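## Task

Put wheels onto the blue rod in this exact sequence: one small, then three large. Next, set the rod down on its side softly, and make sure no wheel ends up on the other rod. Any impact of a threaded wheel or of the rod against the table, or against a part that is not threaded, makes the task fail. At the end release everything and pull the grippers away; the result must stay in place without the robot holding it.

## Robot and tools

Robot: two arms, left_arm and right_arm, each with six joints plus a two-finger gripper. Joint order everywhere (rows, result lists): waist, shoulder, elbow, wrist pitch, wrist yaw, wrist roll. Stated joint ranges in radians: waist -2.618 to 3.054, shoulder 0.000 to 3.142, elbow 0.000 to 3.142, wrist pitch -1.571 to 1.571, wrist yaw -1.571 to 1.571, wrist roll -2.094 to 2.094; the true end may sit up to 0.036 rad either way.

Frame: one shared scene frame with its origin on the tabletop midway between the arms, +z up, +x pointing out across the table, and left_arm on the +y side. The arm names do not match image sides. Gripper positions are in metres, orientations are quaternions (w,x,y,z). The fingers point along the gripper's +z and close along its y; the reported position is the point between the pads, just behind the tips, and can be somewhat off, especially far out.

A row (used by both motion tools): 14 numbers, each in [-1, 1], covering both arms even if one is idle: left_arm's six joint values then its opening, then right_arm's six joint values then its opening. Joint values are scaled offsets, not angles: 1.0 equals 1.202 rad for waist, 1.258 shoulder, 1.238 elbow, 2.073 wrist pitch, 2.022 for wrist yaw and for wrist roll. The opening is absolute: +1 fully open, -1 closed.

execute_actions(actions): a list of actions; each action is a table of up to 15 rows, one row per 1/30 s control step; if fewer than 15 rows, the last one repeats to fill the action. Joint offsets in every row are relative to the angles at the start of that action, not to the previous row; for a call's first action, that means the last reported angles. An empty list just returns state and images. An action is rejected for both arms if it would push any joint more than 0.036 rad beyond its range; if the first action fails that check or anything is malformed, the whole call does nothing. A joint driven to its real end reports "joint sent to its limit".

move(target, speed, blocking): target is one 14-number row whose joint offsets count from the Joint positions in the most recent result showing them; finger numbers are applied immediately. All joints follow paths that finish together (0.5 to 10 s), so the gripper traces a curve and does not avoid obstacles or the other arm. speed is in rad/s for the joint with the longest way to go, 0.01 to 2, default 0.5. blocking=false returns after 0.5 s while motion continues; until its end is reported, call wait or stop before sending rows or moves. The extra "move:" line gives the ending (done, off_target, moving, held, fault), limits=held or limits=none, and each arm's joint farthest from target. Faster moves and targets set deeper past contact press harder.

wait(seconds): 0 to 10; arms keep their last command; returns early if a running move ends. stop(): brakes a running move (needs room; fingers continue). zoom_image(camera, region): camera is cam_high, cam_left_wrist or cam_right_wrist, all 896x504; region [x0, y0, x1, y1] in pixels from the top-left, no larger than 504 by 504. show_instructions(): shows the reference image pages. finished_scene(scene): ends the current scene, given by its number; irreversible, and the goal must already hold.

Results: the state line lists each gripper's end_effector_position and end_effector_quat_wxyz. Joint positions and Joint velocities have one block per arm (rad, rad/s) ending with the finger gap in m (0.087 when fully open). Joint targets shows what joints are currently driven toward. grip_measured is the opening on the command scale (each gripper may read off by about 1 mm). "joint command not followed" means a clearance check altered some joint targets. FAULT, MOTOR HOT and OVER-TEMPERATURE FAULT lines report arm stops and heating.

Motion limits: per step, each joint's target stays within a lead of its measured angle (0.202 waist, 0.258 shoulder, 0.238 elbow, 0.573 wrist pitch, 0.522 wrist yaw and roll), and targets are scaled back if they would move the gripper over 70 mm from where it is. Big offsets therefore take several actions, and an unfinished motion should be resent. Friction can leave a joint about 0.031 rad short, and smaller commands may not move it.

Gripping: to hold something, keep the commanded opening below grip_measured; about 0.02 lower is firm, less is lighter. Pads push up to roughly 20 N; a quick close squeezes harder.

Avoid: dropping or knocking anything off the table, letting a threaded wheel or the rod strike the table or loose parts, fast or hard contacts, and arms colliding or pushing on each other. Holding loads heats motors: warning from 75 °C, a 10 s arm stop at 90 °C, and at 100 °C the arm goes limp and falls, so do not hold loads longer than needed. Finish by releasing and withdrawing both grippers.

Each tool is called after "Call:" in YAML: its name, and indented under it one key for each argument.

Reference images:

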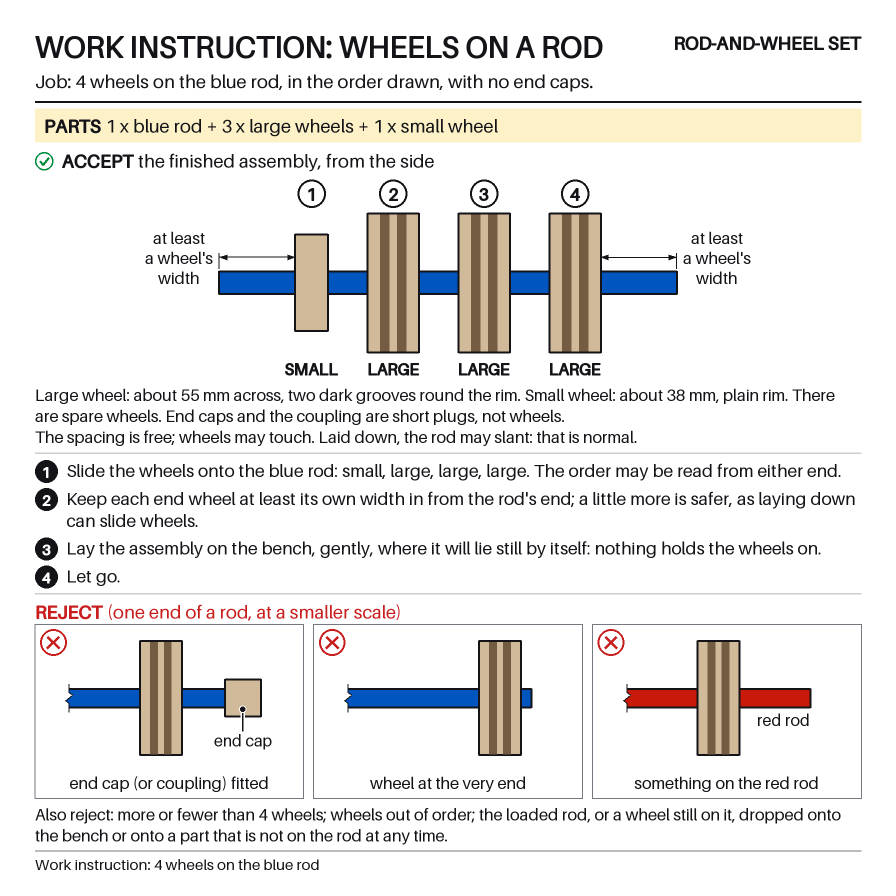

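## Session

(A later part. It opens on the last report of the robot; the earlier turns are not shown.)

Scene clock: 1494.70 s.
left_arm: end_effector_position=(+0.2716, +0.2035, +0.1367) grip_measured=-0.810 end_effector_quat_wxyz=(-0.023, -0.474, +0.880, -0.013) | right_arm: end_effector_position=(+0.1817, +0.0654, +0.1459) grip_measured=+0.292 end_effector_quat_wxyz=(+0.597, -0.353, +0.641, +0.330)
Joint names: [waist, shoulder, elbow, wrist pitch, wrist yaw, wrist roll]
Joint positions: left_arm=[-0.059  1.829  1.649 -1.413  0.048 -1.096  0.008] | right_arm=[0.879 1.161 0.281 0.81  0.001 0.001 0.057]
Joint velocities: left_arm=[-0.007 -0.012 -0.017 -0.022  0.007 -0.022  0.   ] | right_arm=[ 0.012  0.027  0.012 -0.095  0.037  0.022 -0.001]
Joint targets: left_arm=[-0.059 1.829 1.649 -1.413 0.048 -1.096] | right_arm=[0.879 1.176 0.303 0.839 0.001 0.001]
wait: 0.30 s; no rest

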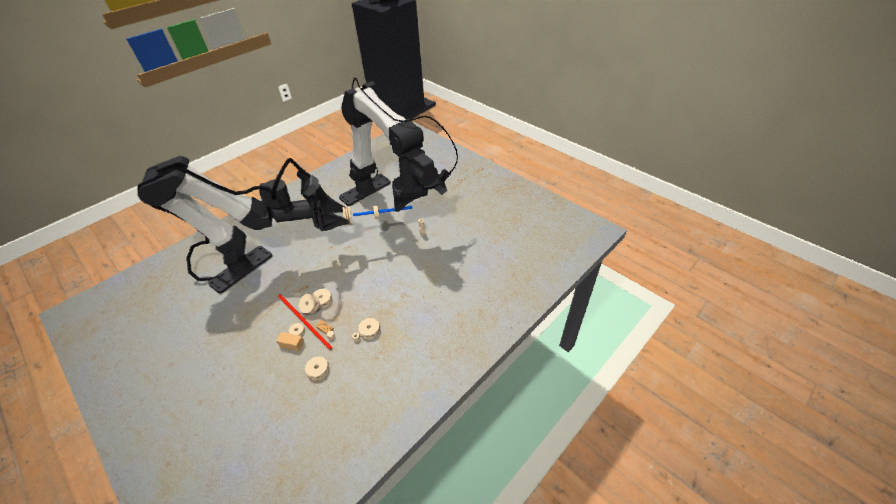

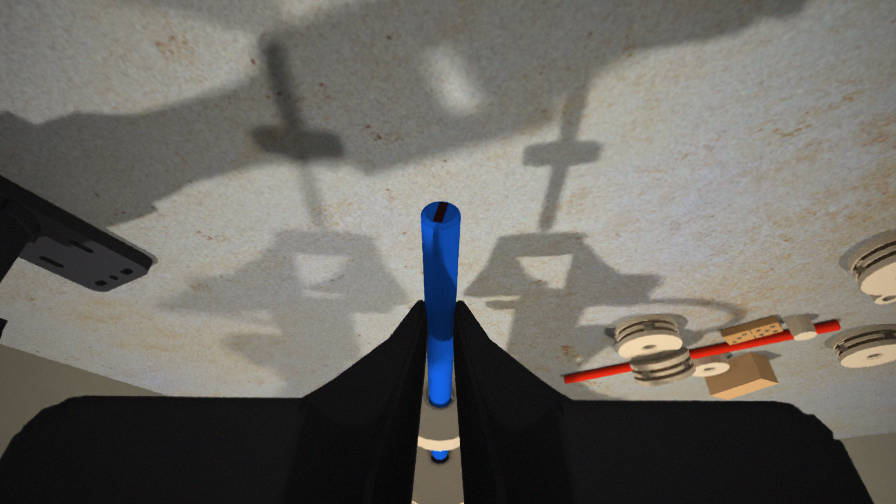

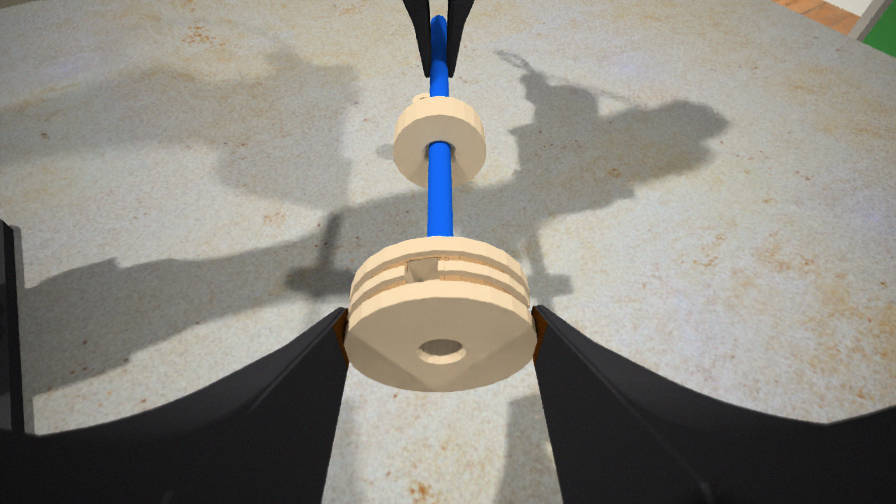

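Call:
execute_actions:
  actions:
    - [[0,0,0,0,0,0,-0.84,0,0.0147,0.0189,0.0183,0,0,0.25],[0,0,0,0,0,0,-0.84,0,0.0176,0.0202,0.0193,0,0,0.25],[0,0,0,0,0,0,-0.84,0,0.0206,0.0216,0.0203,0,0,0.25],[0,0,0,0,0,0,-0.84,0,0.0235,0.0230,0.0213,0,0,0.25],[0,0,0,0,0,0,-0.84,0,0.0265,0.0244,0.0223,0,0,0.25],[0,0,0,0,0,0,-0.84,0,0.0295,0.0257,0.0232,0,0,0.25],[0,0,0,0,0,0,-0.84,0,0.0324,0.0271,0.0242,0,0,0.25],[0,0,0,0,0,0,-0.84,0,0.0354,0.0285,0.0252,0,0,0.25],[0,0,0,0,0,0,-0.84,0,0.0383,0.0299,0.0262,0,0,0.25],[0,0,0,0,0,0,-0.84,0,0.0413,0.0312,0.0272,0,0,0.25],[0,0,0,0,0,0,-0.84,0,0.0443,0.0326,0.0281,0,0,0.25],[0,0,0,0,0,0,-0.84,0,0.0472,0.0340,0.0291,0,0,0.25],[0,0,0,0,0,0,-0.84,0,0.0502,0.0354,0.0301,0,0,0.25],[0,0,0,0,0,0,-0.84,0,0.0531,0.0367,0.0301,0,0,0.25],[0,0,0,0,0,0,-0.84,0,0.0561,0.0381,0.0301,0,0,0.25]]

Call:
wait:
  seconds: 0.2

Call:
zoom_image:
  camera: "cam_left_wrist"
  region: [380, 390, 500, 504]

Call:
zoom_image:
  camera: "cam_high"
  region: [310, 180, 430, 250]

Scene clock: 1513.73 s.
left_arm: end_effector_position=(+0.2716, +0.2035, +0.1367) grip_measured=-0.810 end_effector_quat_wxyz=(-0.023, -0.474, +0.880, -0.013) | right_arm: end_effector_position=(+0.1859, +0.0722, +0.1460) grip_measured=+0.292 end_effector_quat_wxyz=(+0.597, -0.353, +0.640, +0.330)
Joint names: [waist, shoulder, elbow, wrist pitch, wrist yaw, wrist roll]
Joint positions: left_arm=[-0.059  1.829  1.649 -1.413  0.048 -1.096  0.008] | right_arm=[0.879 1.21  0.303 0.838 0.001 0.001 0.057]
Joint velocities: left_arm=[-0.012 -0.002 -0.017 -0.11   0.007  0.007  0.   ] | right_arm=[ 0.002  0.105  0.027  0.037  0.022 -0.007  0.   ]
Joint targets: left_arm=[-0.059 1.829 1.649 -1.413 0.048 -1.096] | right_arm=[0.879 1.232 0.328 0.872 0.001 0.001]

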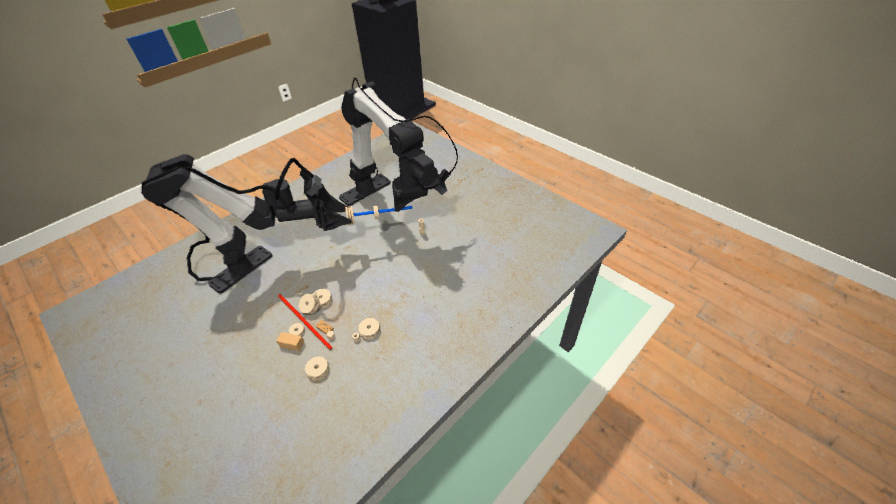

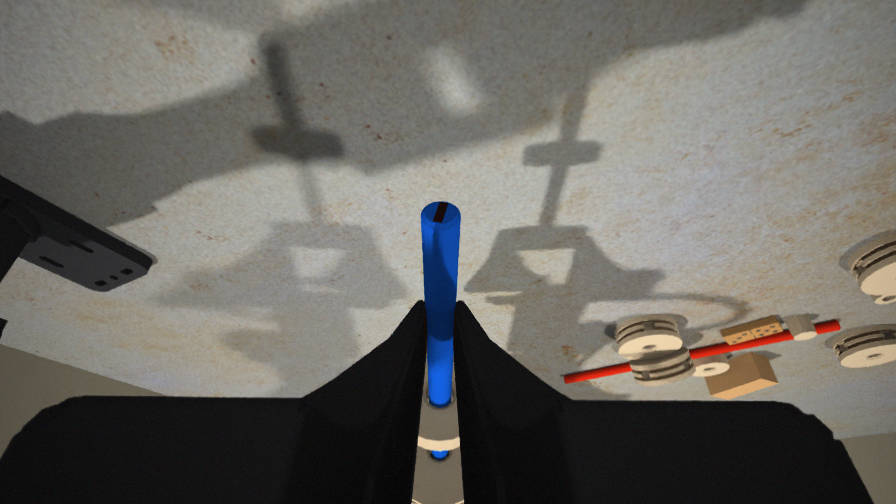

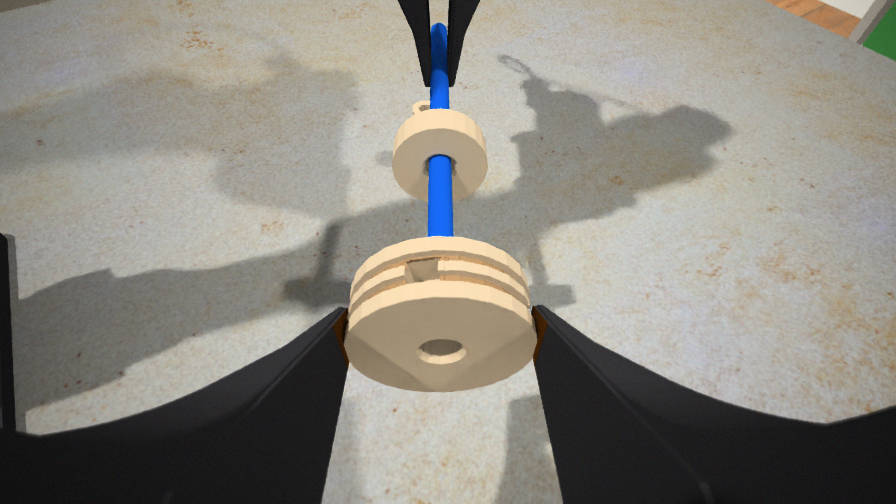

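Scene clock: 1513.93 s.
left_arm: end_effector_position=(+0.2716, +0.2035, +0.1367) grip_measured=-0.810 end_effector_quat_wxyz=(-0.023, -0.474, +0.880, -0.013) | right_arm: end_effector_position=(+0.1865, +0.0731, +0.1456) grip_measured=+0.292 end_effector_quat_wxyz=(+0.597, -0.353, +0.640, +0.330)
Joint names: [waist, shoulder, elbow, wrist pitch, wrist yaw, wrist roll]
Joint positions: left_arm=[-0.059  1.829  1.649 -1.413  0.048 -1.096  0.008] | right_arm=[0.879 1.217 0.306 0.842 0.001 0.001 0.057]
Joint velocities: left_arm=[-0.022 -0.007 -0.002  0.022  0.051  0.051  0.001] | right_arm=[-0.002 -0.007 -0.002  0.037 -0.007 -0.037  0.   ]
Joint targets: left_arm=[-0.059 1.829 1.649 -1.413 0.048 -1.096] | right_arm=[0.879 1.232 0.328 0.872 0.001 0.001]
wait: 0.20 s; no rest

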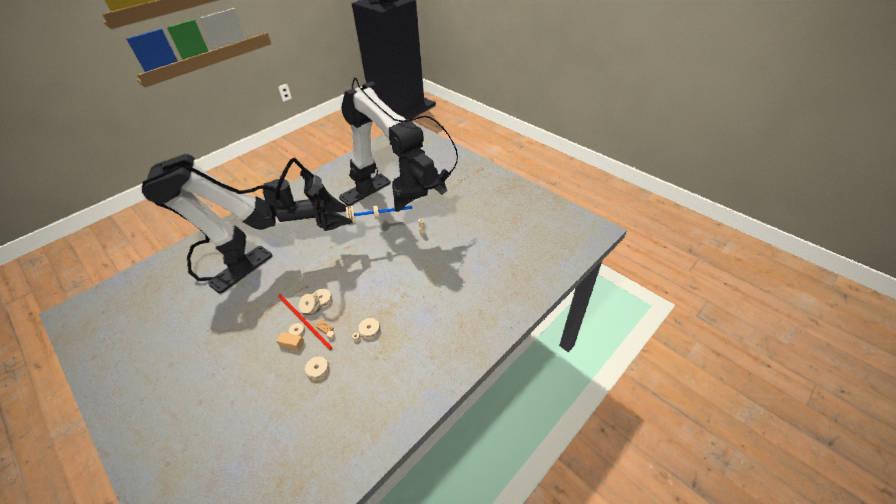

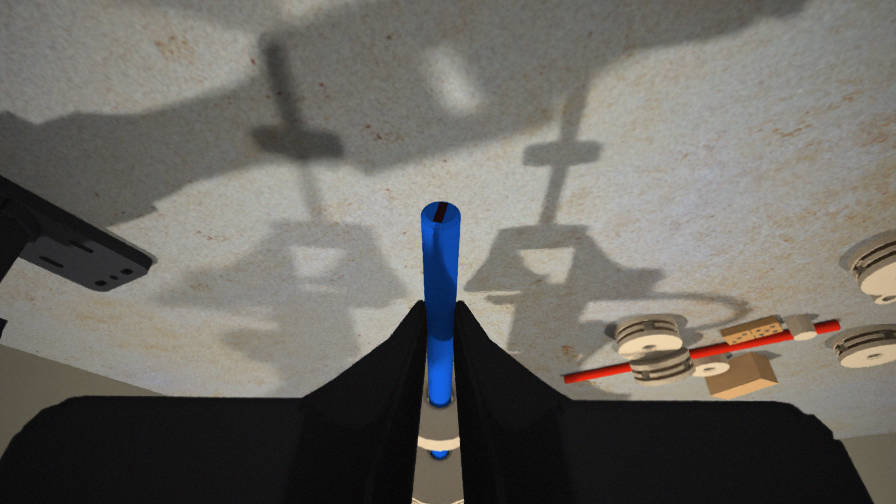

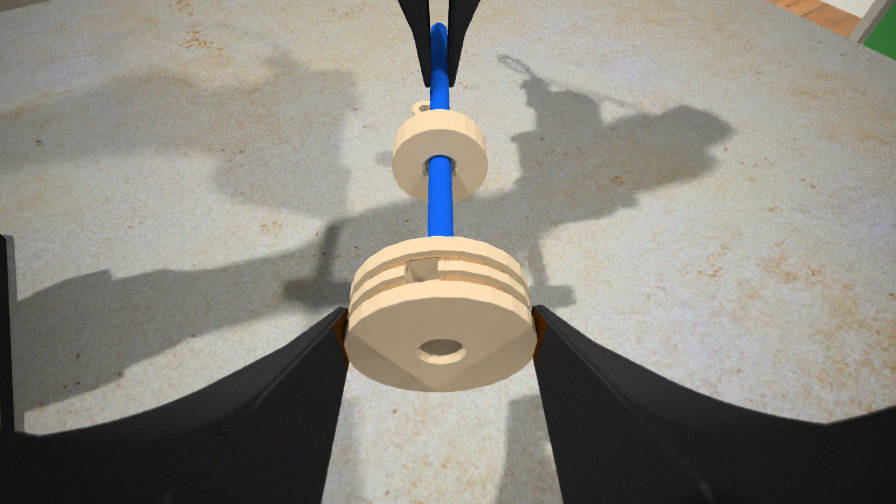

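Region (380, 390, 500, 504) of cam_left_wrist's 896x504 image, scaled by 4.200, with more detail than that image has; it fills the top 479 rows of this view, and the rest is white.

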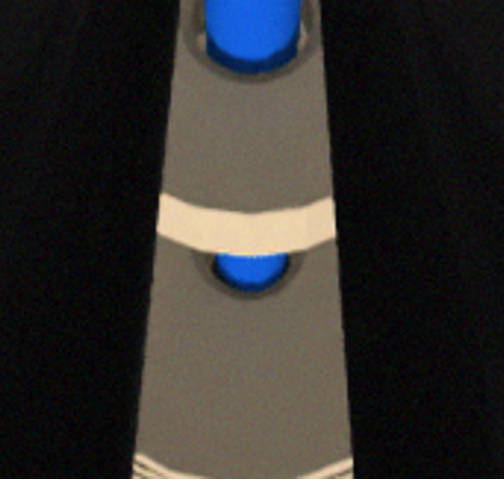

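Region (310, 180, 430, 250) of cam_high's 896x504 image, scaled by 4.200, with more detail than that image has; it fills the top 294 rows of this view, and the rest is white.

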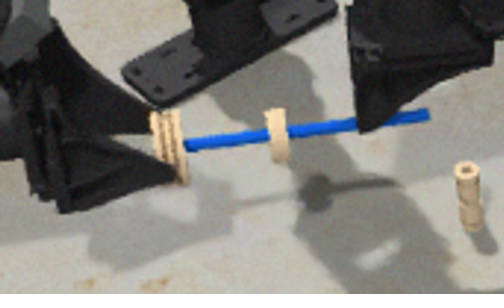

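Call:
execute_actions:
  actions:
    - [[0,0,0,0,0,0,-0.84,0,0.0211,0.0226,0.0232,0,0,0.25],[0,0,0,0,0,0,-0.84,0,0.0305,0.0274,0.0258,0,0,0.25],[0,0,0,0,0,0,-0.84,0,0.0397,0.0321,0.0284,0,0,0.25],[0,0,0,0,0,0,-0.84,0,0.0487,0.0370,0.0308,0,0,0.25],[0,0,0,0,0,0,-0.84,0,0.0577,0.0419,0.0331,0,0,0.25],[0,0,0,0,0,0,-0.84,0,0.0666,0.0468,0.0354,0,0,0.25],[0,0,0,0,0,0,-0.84,0,0.0754,0.0518,0.0376,0,0,0.25],[0,0,0,0,0,0,-0.84,0,0.0840,0.0568,0.0397,0,0,0.25],[0,0,0,0,0,0,-0.84,0,0.0926,0.0618,0.0417,0,0,0.25],[0,0,0,0,0,0,-0.84,0,0.1010,0.0669,0.0436,0,0,0.25],[0,0,0,0,0,0,-0.84,0,0.1094,0.0721,0.0454,0,0,0.25],[0,0,0,0,0,0,-0.84,0,0.1176,0.0772,0.0472,0,0,0.25],[0,0,0,0,0,0,-0.84,0,0.1258,0.0824,0.0489,0,0,0.25],[0,0,0,0,0,0,-0.84,0,0.1338,0.0876,0.0489,0,0,0.25],[0,0,0,0,0,0,-0.84,0,0.1417,0.0929,0.0489,0,0,0.25]]

Scene clock: 1558.97 s.
left_arm: end_effector_position=(+0.2716, +0.2035, +0.1367) grip_measured=-0.810 end_effector_quat_wxyz=(-0.023, -0.474, +0.880, -0.013) | right_arm: end_effector_position=(+0.2008, +0.0959, +0.1443) grip_measured=+0.292 end_effector_quat_wxyz=(+0.597, -0.353, +0.640, +0.330)
Joint names: [waist, shoulder, elbow, wrist pitch, wrist yaw, wrist roll]
Joint positions: left_arm=[-0.059  1.829  1.649 -1.413  0.048 -1.096  0.008] | right_arm=[0.879 1.364 0.39  0.906 0.001 0.001 0.057]
Joint velocities: left_arm=[ 0.002  0.007 -0.002  0.007  0.037 -0.022  0.001] | right_arm=[-0.002  0.281  0.193  0.125 -0.022 -0.022  0.001]
Joint targets: left_arm=[-0.059 1.829 1.649 -1.413 0.048 -1.096] | right_arm=[0.879 1.395 0.421 0.943 0.001 0.001]

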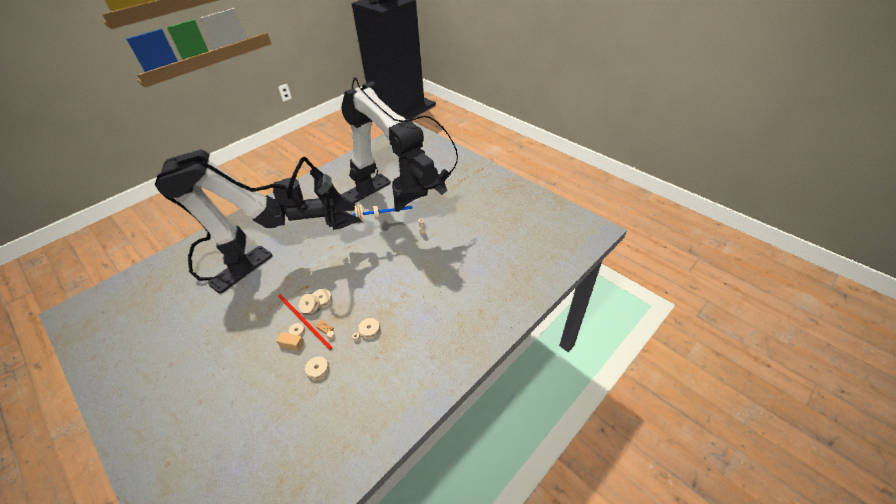

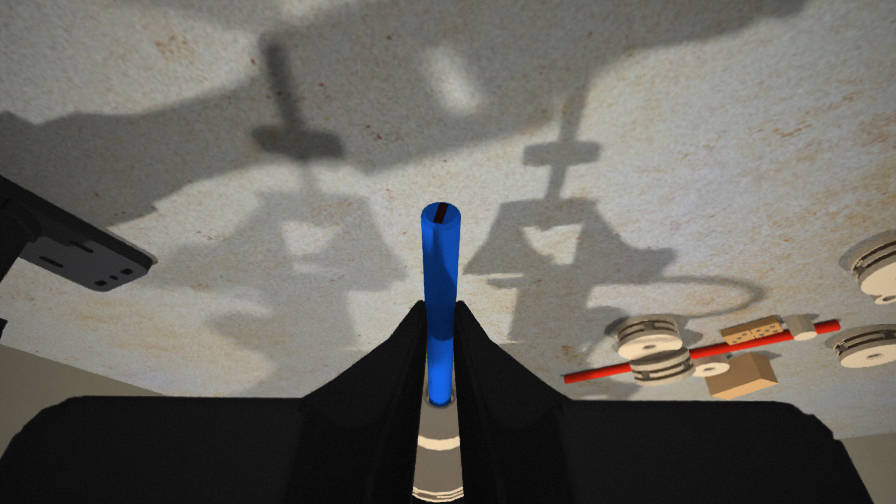

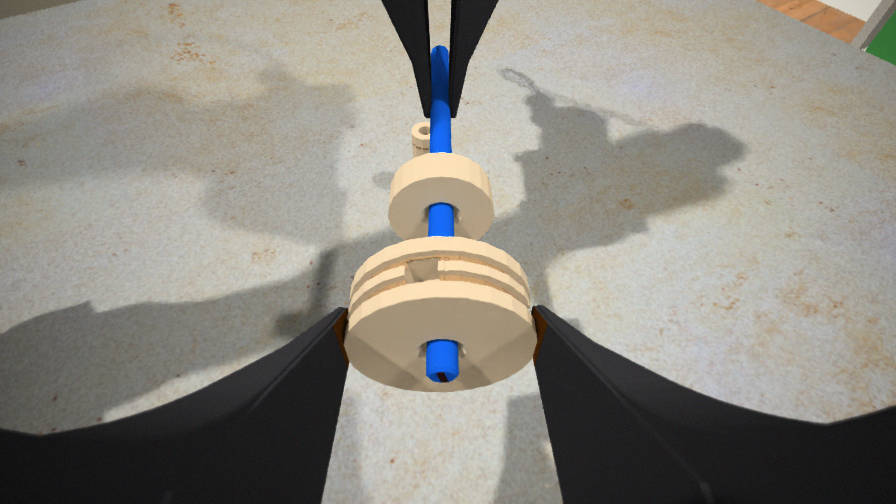

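Call:
execute_actions:
  actions:
    - [[0,0,0,0,0,0,-0.84,0,0.0328,0.0304,0.0229,0,0,0.25],[0,0,0,0,0,0,-0.84,0,0.0405,0.0357,0.0246,0,0,0.25],[0,0,0,0,0,0,-0.84,0,0.0501,0.0425,0.0261,0,0,0.25],[0,0,0,0,0,0,-0.84,0,0.0595,0.0493,0.0276,0,0,0.25],[0,0,0,0,0,0,-0.84,0,0.0689,0.0561,0.0290,0,0,0.25],[0,0,0,0,0,0,-0.84,0,0.0781,0.0629,0.0303,0,0,0.25],[0,0,0,0,0,0,-0.84,0,0.0872,0.0699,0.0315,0,0,0.25],[0,0,0,0,0,0,-0.84,0,0.0962,0.0768,0.0326,0,0,0.25],[0,0,0,0,0,0,-0.84,0,0.1050,0.0838,0.0336,0,0,0.25],[0,0,0,0,0,0,-0.84,0,0.1138,0.0910,0.0345,0,0,0.25],[0,0,0,0,0,0,-0.84,0,0.1224,0.0981,0.0352,0,0,0.25],[0,0,0,0,0,0,-0.84,0,0.1309,0.1052,0.0357,0,0,0.25],[0,0,0,0,0,0,-0.84,0,0.1377,0.1110,0.0360,0,0,0.25],[0,0,0,0,0,0,-0.84,0,0.1444,0.1168,0.0360,0,0,0.25],[0,0,0,0,0,0,-0.84,0,0.1478,0.1197,0.0360,0,0,0.25]]
    - [[0,0,0,0,0,0,-0.84,0,0.019,0.0226,0.0145,0,0,0.25],[0,0,0,0,0,0,-0.84,0,0.019,0.0226,0.0145,0,0,0.25],[0,0,0,0,0,0,-0.84,0,0.019,0.0226,0.0145,0,0,0.27],[0,0,0,0,0,0,-0.84,0,0.019,0.0226,0.0145,0,0,0.30],[0,0,0,0,0,0,-0.84,0,0.019,0.0226,0.0145,0,0,0.33],[0,0,0,0,0,0,-0.84,0,0.019,0.0226,0.0145,0,0,0.37],[0,0,0,0,0,0,-0.84,0,0.019,0.0226,0.0145,0,0,0.42],[0,0,0,0,0,0,-0.84,0,0.019,0.0226,0.0145,0,0,0.48],[0,0,0,0,0,0,-0.84,0,0.019,0.0226,0.0145,0,0,0.54],[0,0,0,0,0,0,-0.84,0,0.019,0.0226,0.0145,0,0,0.60],[0,0,0,0,0,0,-0.84,0,0.019,0.0226,0.0145,0,0,0.66],[0,0,0,0,0,0,-0.84,0,0.019,0.0226,0.0145,0,0,0.72]]

Scene clock: 1597.90 s.
left_arm: end_effector_position=(+0.2716, +0.2035, +0.1367) grip_measured=-0.810 end_effector_quat_wxyz=(-0.023, -0.474, +0.880, -0.013) | right_arm: end_effector_position=(+0.2210, +0.1280, +0.1441) grip_measured=+0.719 end_effector_quat_wxyz=(+0.600, -0.351, +0.637, +0.332)
Joint names: [waist, shoulder, elbow, wrist pitch, wrist yaw, wrist roll]
Joint positions: left_arm=[-0.059  1.829  1.649 -1.413  0.048 -1.096  0.008] | right_arm=[0.879 1.535 0.517 0.959 0.001 0.001 0.075]
Joint velocities: left_arm=[-0.012 -0.002 -0.027 -0.007 -0.022 -0.022 -0.   ] | right_arm=[-0.007 -0.017 -0.017 -0.007  0.11   0.037  0.   ]
Joint targets: left_arm=[-0.059 1.829 1.649 -1.413 0.048 -1.096] | right_arm=[0.879 1.549 0.537 0.982 0.001 0.001]

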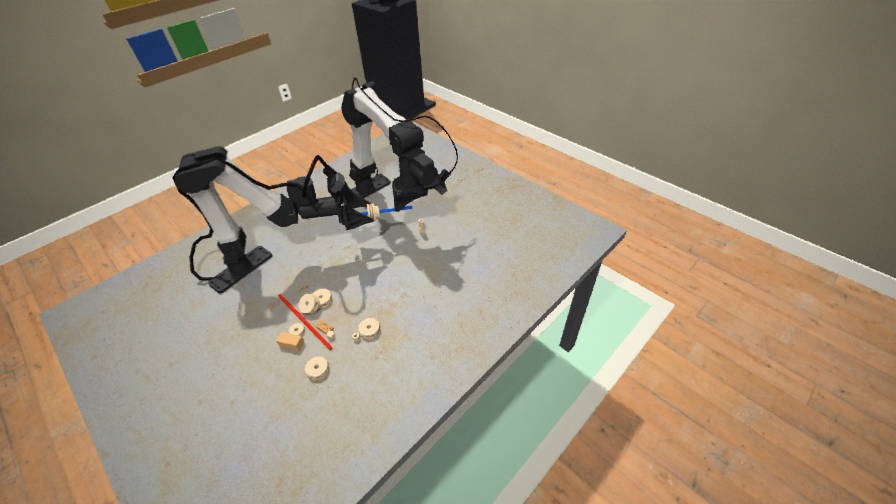

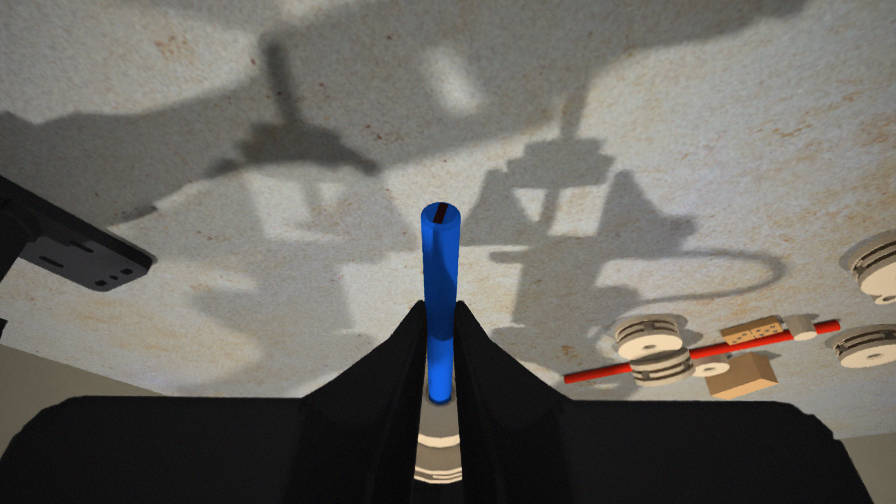

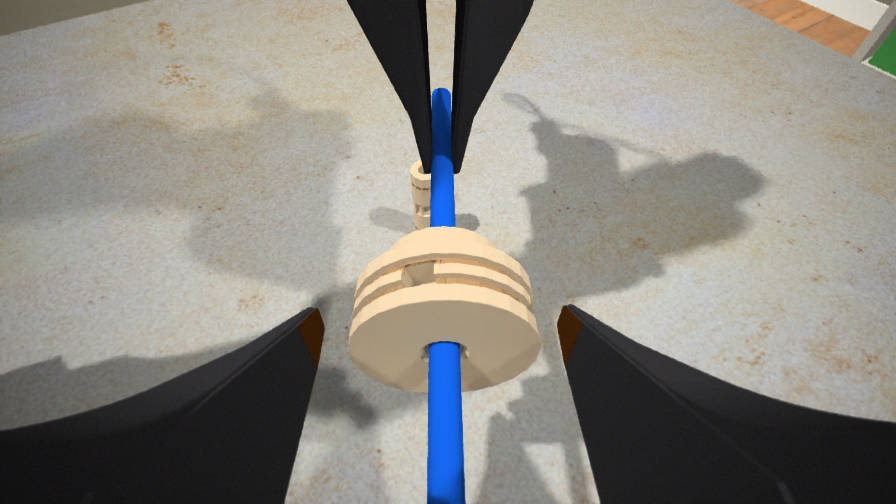

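Call:
move:
  target: [0,0,0,0,0,0,-0.84, 0,-0.3855,-0.1753,-0.1008,0,0,0.72]
  speed: 0.9

Call:
move:
  target: [0,0,0,0,0,0,-0.84, -0.40,0.55,0.88,-0.58,0,0.5,0.55]
  speed: 1.2

Scene clock: 1658.90 s.
left_arm: end_effector_position=(+0.2716, +0.2035, +0.1367) grip_measured=-0.810 end_effector_quat_wxyz=(-0.023, -0.474, +0.880, -0.013) | right_arm: end_effector_position=(+0.1810, +0.0643, +0.1797) grip_measured=+0.720 end_effector_quat_wxyz=(+0.620, -0.341, +0.618, +0.343)
Joint names: [waist, shoulder, elbow, wrist pitch, wrist yaw, wrist roll]
Joint positions: left_arm=[-0.059  1.829  1.649 -1.413  0.048 -1.096  0.008] | right_arm=[0.879 1.067 0.312 0.759 0.001 0.001 0.075]
Joint velocities: left_arm=[-0.002 -0.002  0.007 -0.066 -0.037 -0.022 -0.   ] | right_arm=[-0.007 -0.002 -0.007 -0.051 -0.066 -0.037 -0.001]
Joint targets: left_arm=[-0.059 1.829 1.649 -1.413 0.048 -1.096] | right_arm=[0.879 1.051 0.300 0.750 0.001 0.001]
move: done; limits=none; left_arm: farthest joint: the waist, 0.000 radians from its target (0.000 radians at the start); right_arm: farthest joint: the shoulder, 0.017 radians from its target (0.485 radians at the start)

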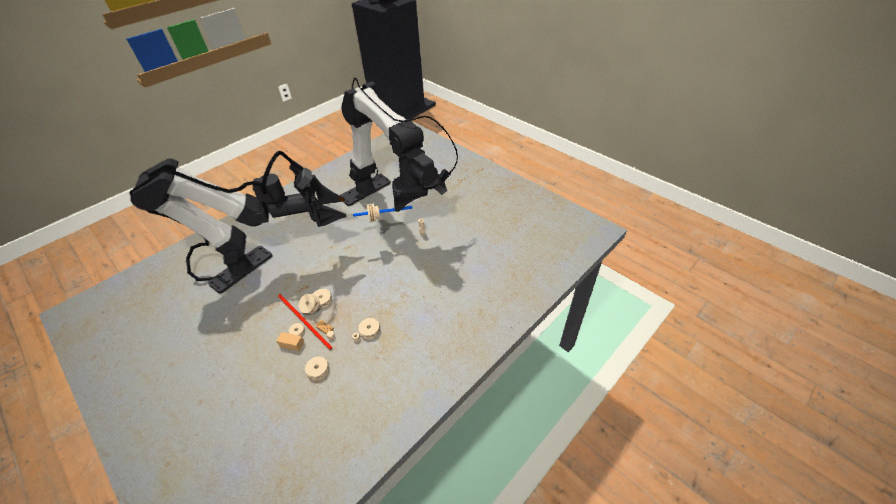

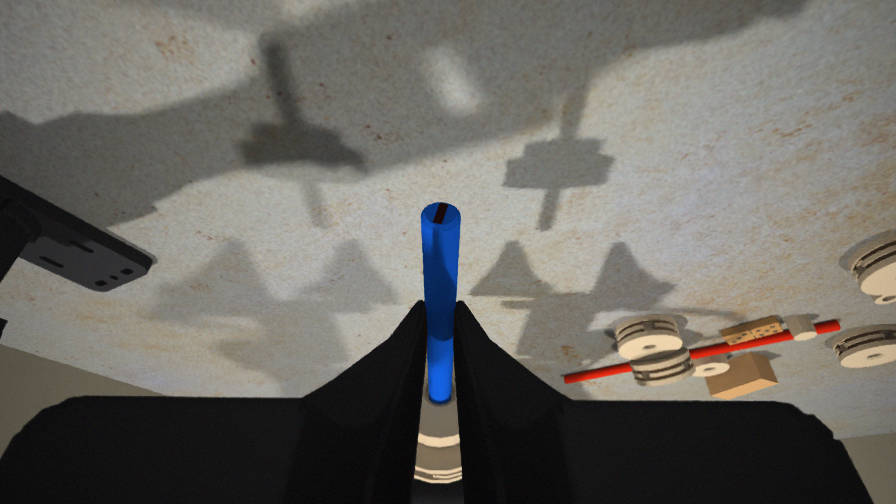

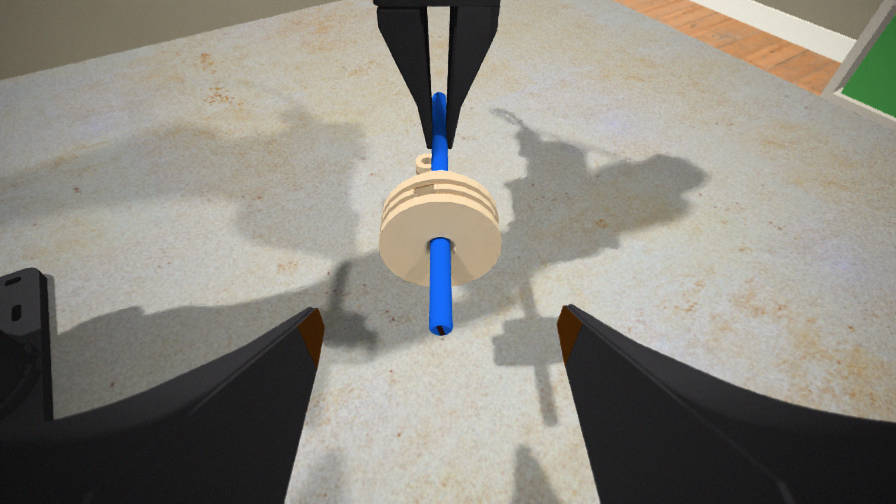

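Scene clock: 1660.87 s.
left_arm: end_effector_position=(+0.2716, +0.2035, +0.1367) grip_measured=-0.810 end_effector_quat_wxyz=(-0.023, -0.474, +0.880, -0.013) | right_arm: end_effector_position=(+0.3795, +0.0287, +0.1456) grip_measured=+0.550 end_effector_quat_wxyz=(+0.269, +0.217, +0.901, +0.260)
Joint names: [waist, shoulder, elbow, wrist pitch, wrist yaw, wrist roll]
Joint positions: left_arm=[-0.059  1.829  1.649 -1.413  0.048 -1.096  0.008] | right_arm=[ 0.401  1.75   1.381 -0.434  0.     1.005  0.068]
Joint velocities: left_arm=[ 0.002  0.007 -0.007  0.037  0.022 -0.095 -0.   ] | right_arm=[ 0.002 -0.012 -0.007 -0.007 -0.066  0.007 -0.002]
Joint targets: left_arm=[-0.059 1.829 1.649 -1.413 0.048 -1.096] | right_arm=[0.399 1.759 1.402 -0.444 0.001 1.012]
move: off_target (right_arm); limits=none; left_arm: farthest joint: the waist, 0.000 radians from its target (0.000 radians at the start); right_arm: farthest joint: the elbow, 0.021 radians from its target (1.089 radians at the start)

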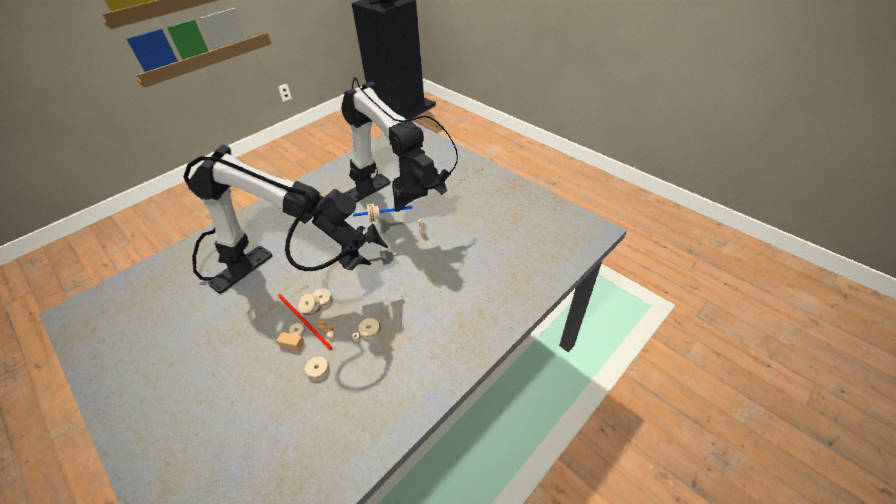

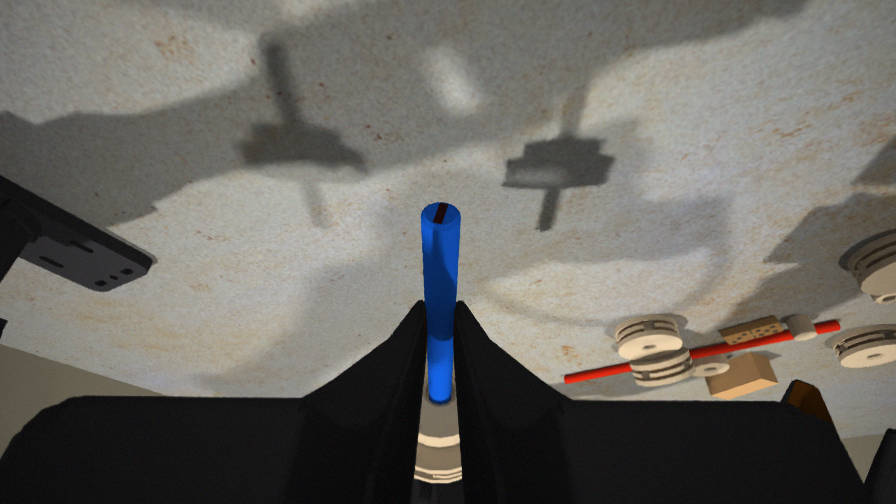

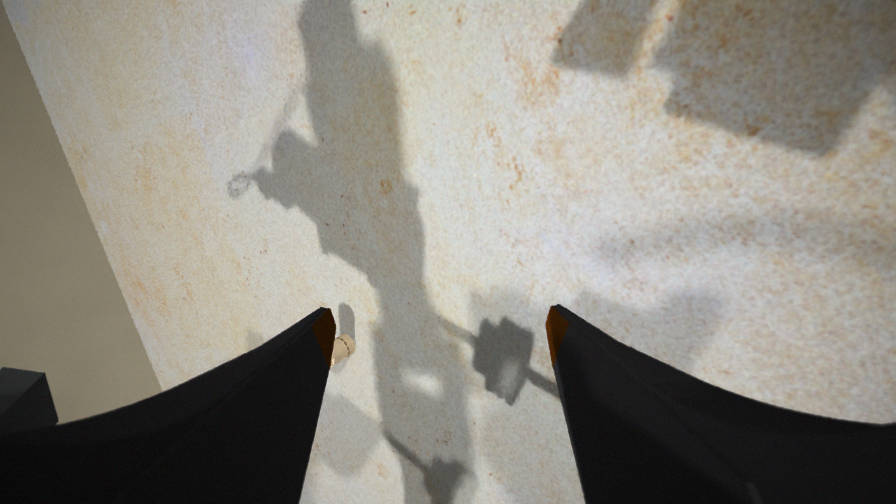

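Call:
move:
  target: [0,0,0,0,0,0,-0.84, -0.2754,0.6208,0.8554,-0.5017,0,0.496,0.55]
  speed: 1.0

Scene clock: 1675.80 s.
left_arm: end_effector_position=(+0.2716, +0.2035, +0.1367) grip_measured=-0.810 end_effector_quat_wxyz=(-0.023, -0.474, +0.880, -0.013) | right_arm: end_effector_position=(+0.4747, -0.1056, +0.0472) grip_measured=+0.550 end_effector_quat_wxyz=(-0.000, +0.784, +0.621, -0.001)
Joint names: [waist, shoulder, elbow, wrist pitch, wrist yaw, wrist roll]
Joint positions: left_arm=[-0.059  1.829  1.649 -1.413  0.048 -1.096  0.008] | right_arm=[ 0.068  2.532  2.42  -1.46   0.     2.     0.068]
Joint velocities: left_arm=[-0.022 -0.017  0.002  0.037  0.007 -0.022  0.   ] | right_arm=[-0.022 -0.002 -0.012  0.11  -0.022 -0.007  0.   ]
Joint targets: left_arm=[-0.059 1.829 1.649 -1.413 0.048 -1.096] | right_arm=[0.070 2.531 2.440 -1.474 0.000 2.007]
move: done; limits=none; left_arm: farthest joint: the waist, 0.000 radians from its target (0.000 radians at the start); right_arm: farthest joint: the elbow, 0.020 radians from its target (1.059 radians at the start)

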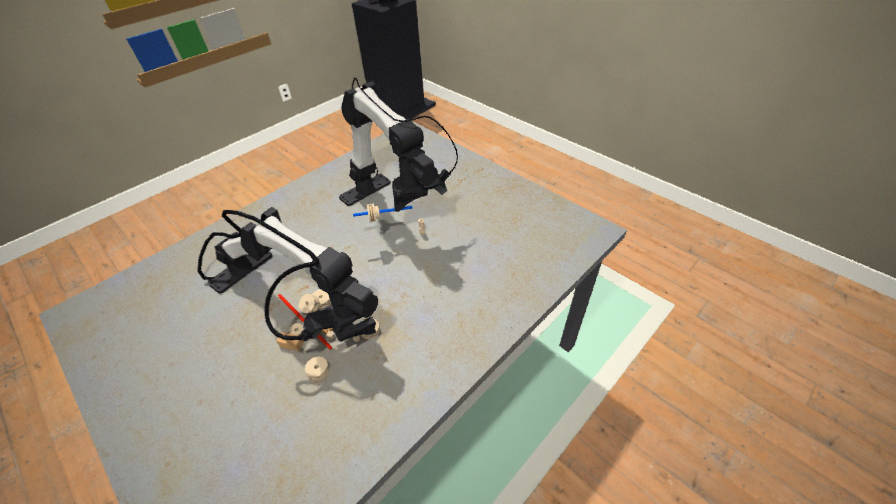

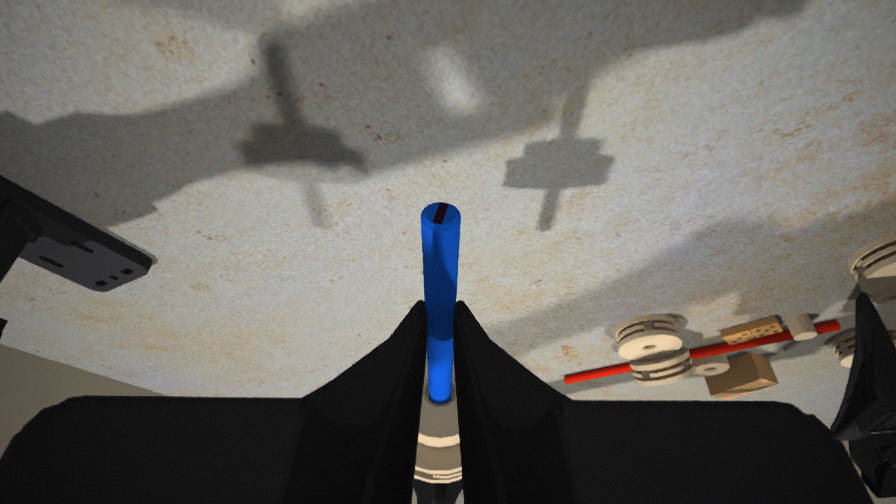

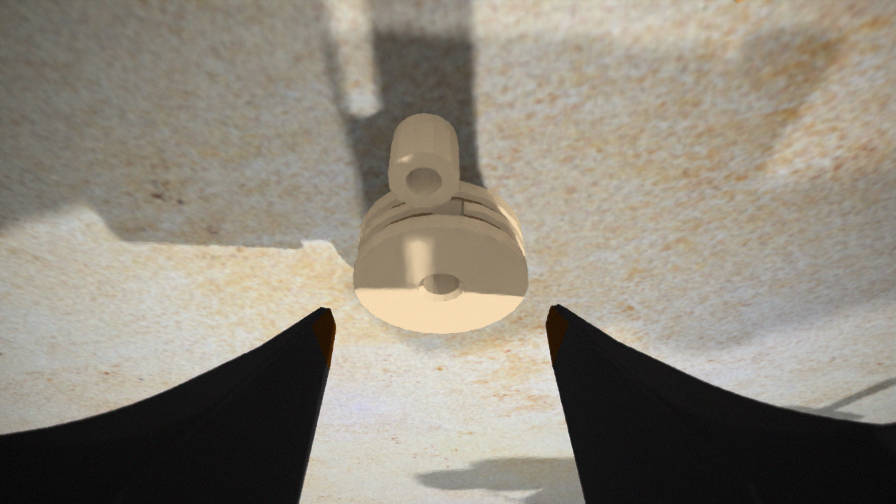

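Call:
move:
  target: [0,0,0,0,0,0,-0.84, 0,0,-0.0872,0.0556,0,0,0.55]
  speed: 0.25

Scene clock: 1702.77 s.
left_arm: end_effector_position=(+0.2716, +0.2035, +0.1367) grip_measured=-0.810 end_effector_quat_wxyz=(-0.023, -0.474, +0.880, -0.013) | right_arm: end_effector_position=(+0.4769, -0.1051, +0.0230) grip_measured=+0.550 end_effector_quat_wxyz=(+0.000, +0.784, +0.621, -0.000)
Joint names: [waist, shoulder, elbow, wrist pitch, wrist yaw, wrist roll]
Joint positions: left_arm=[-0.059  1.829  1.649 -1.413  0.048 -1.096  0.008] | right_arm=[ 0.068  2.532  2.323 -1.362  0.     2.001  0.068]
Joint velocities: left_arm=[-0.002  0.007  0.017  0.007 -0.007 -0.022  0.   ] | right_arm=[-0.017  0.002 -0.007  0.081  0.051  0.037 -0.001]
Joint targets: left_arm=[-0.059 1.829 1.649 -1.413 0.048 -1.096] | right_arm=[0.068 2.532 2.312 -1.345 0.000 2.000]
move: done; limits=none; left_arm: farthest joint: the waist, 0.000 radians from its target (0.000 radians at the start); right_arm: farthest joint: the wrist pitch, 0.017 radians from its target (0.115 radians at the start)

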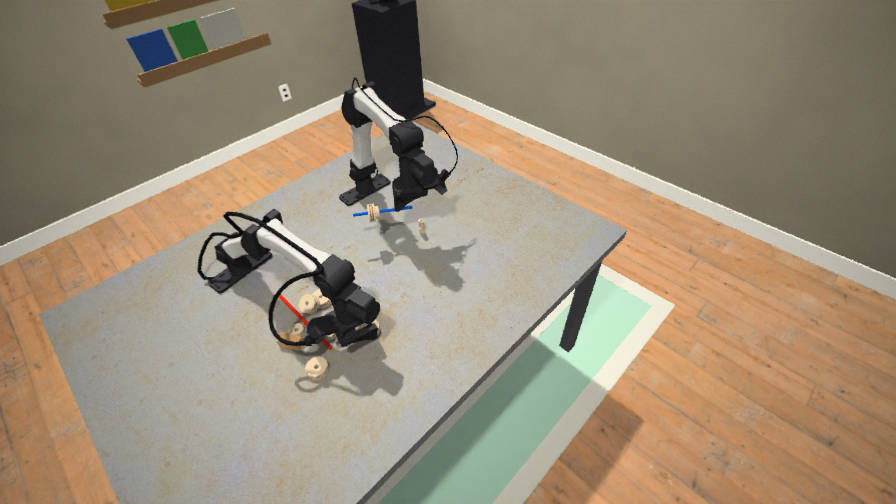

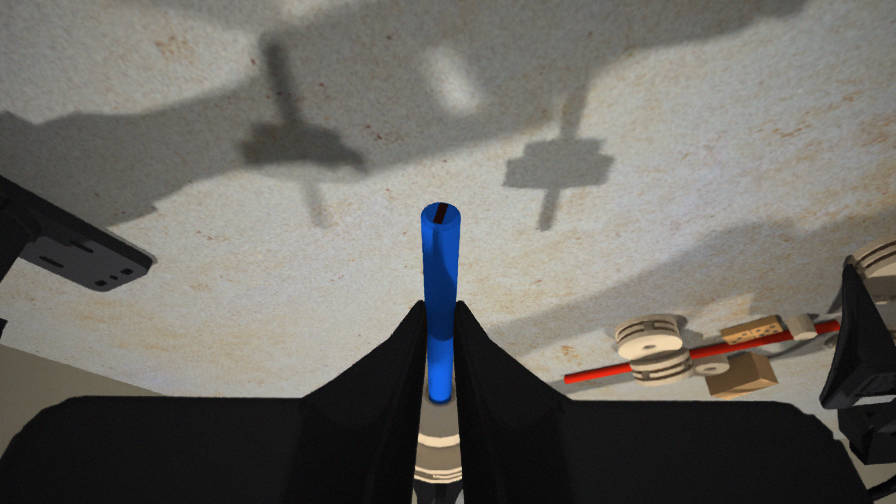

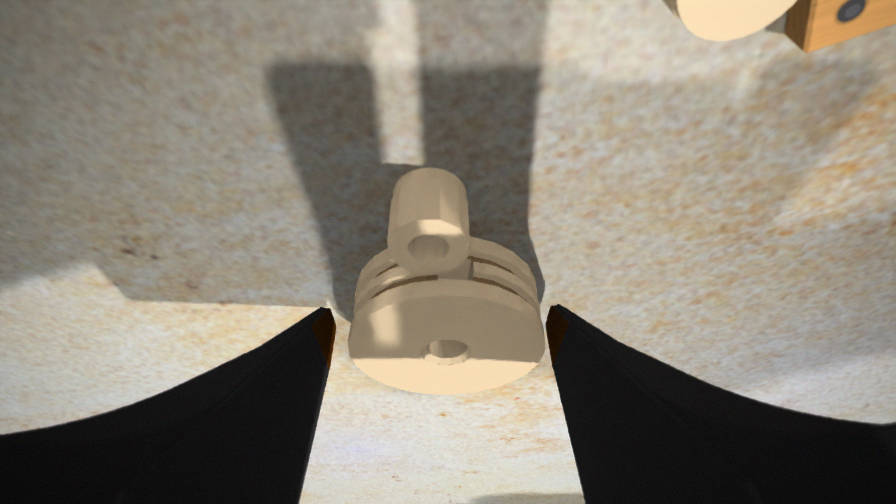

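Call:
zoom_image:
  camera: "cam_right_wrist"
  region: [300, 220, 590, 410]

Region (300, 220, 590, 410) of cam_right_wrist's 896x504 image, scaled by 1.738, with more detail than that image has; it fills the top 330 rows of this view, and the rest is white.

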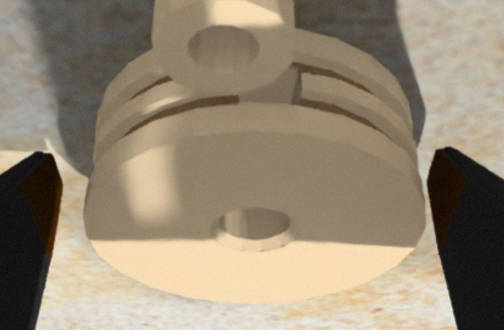

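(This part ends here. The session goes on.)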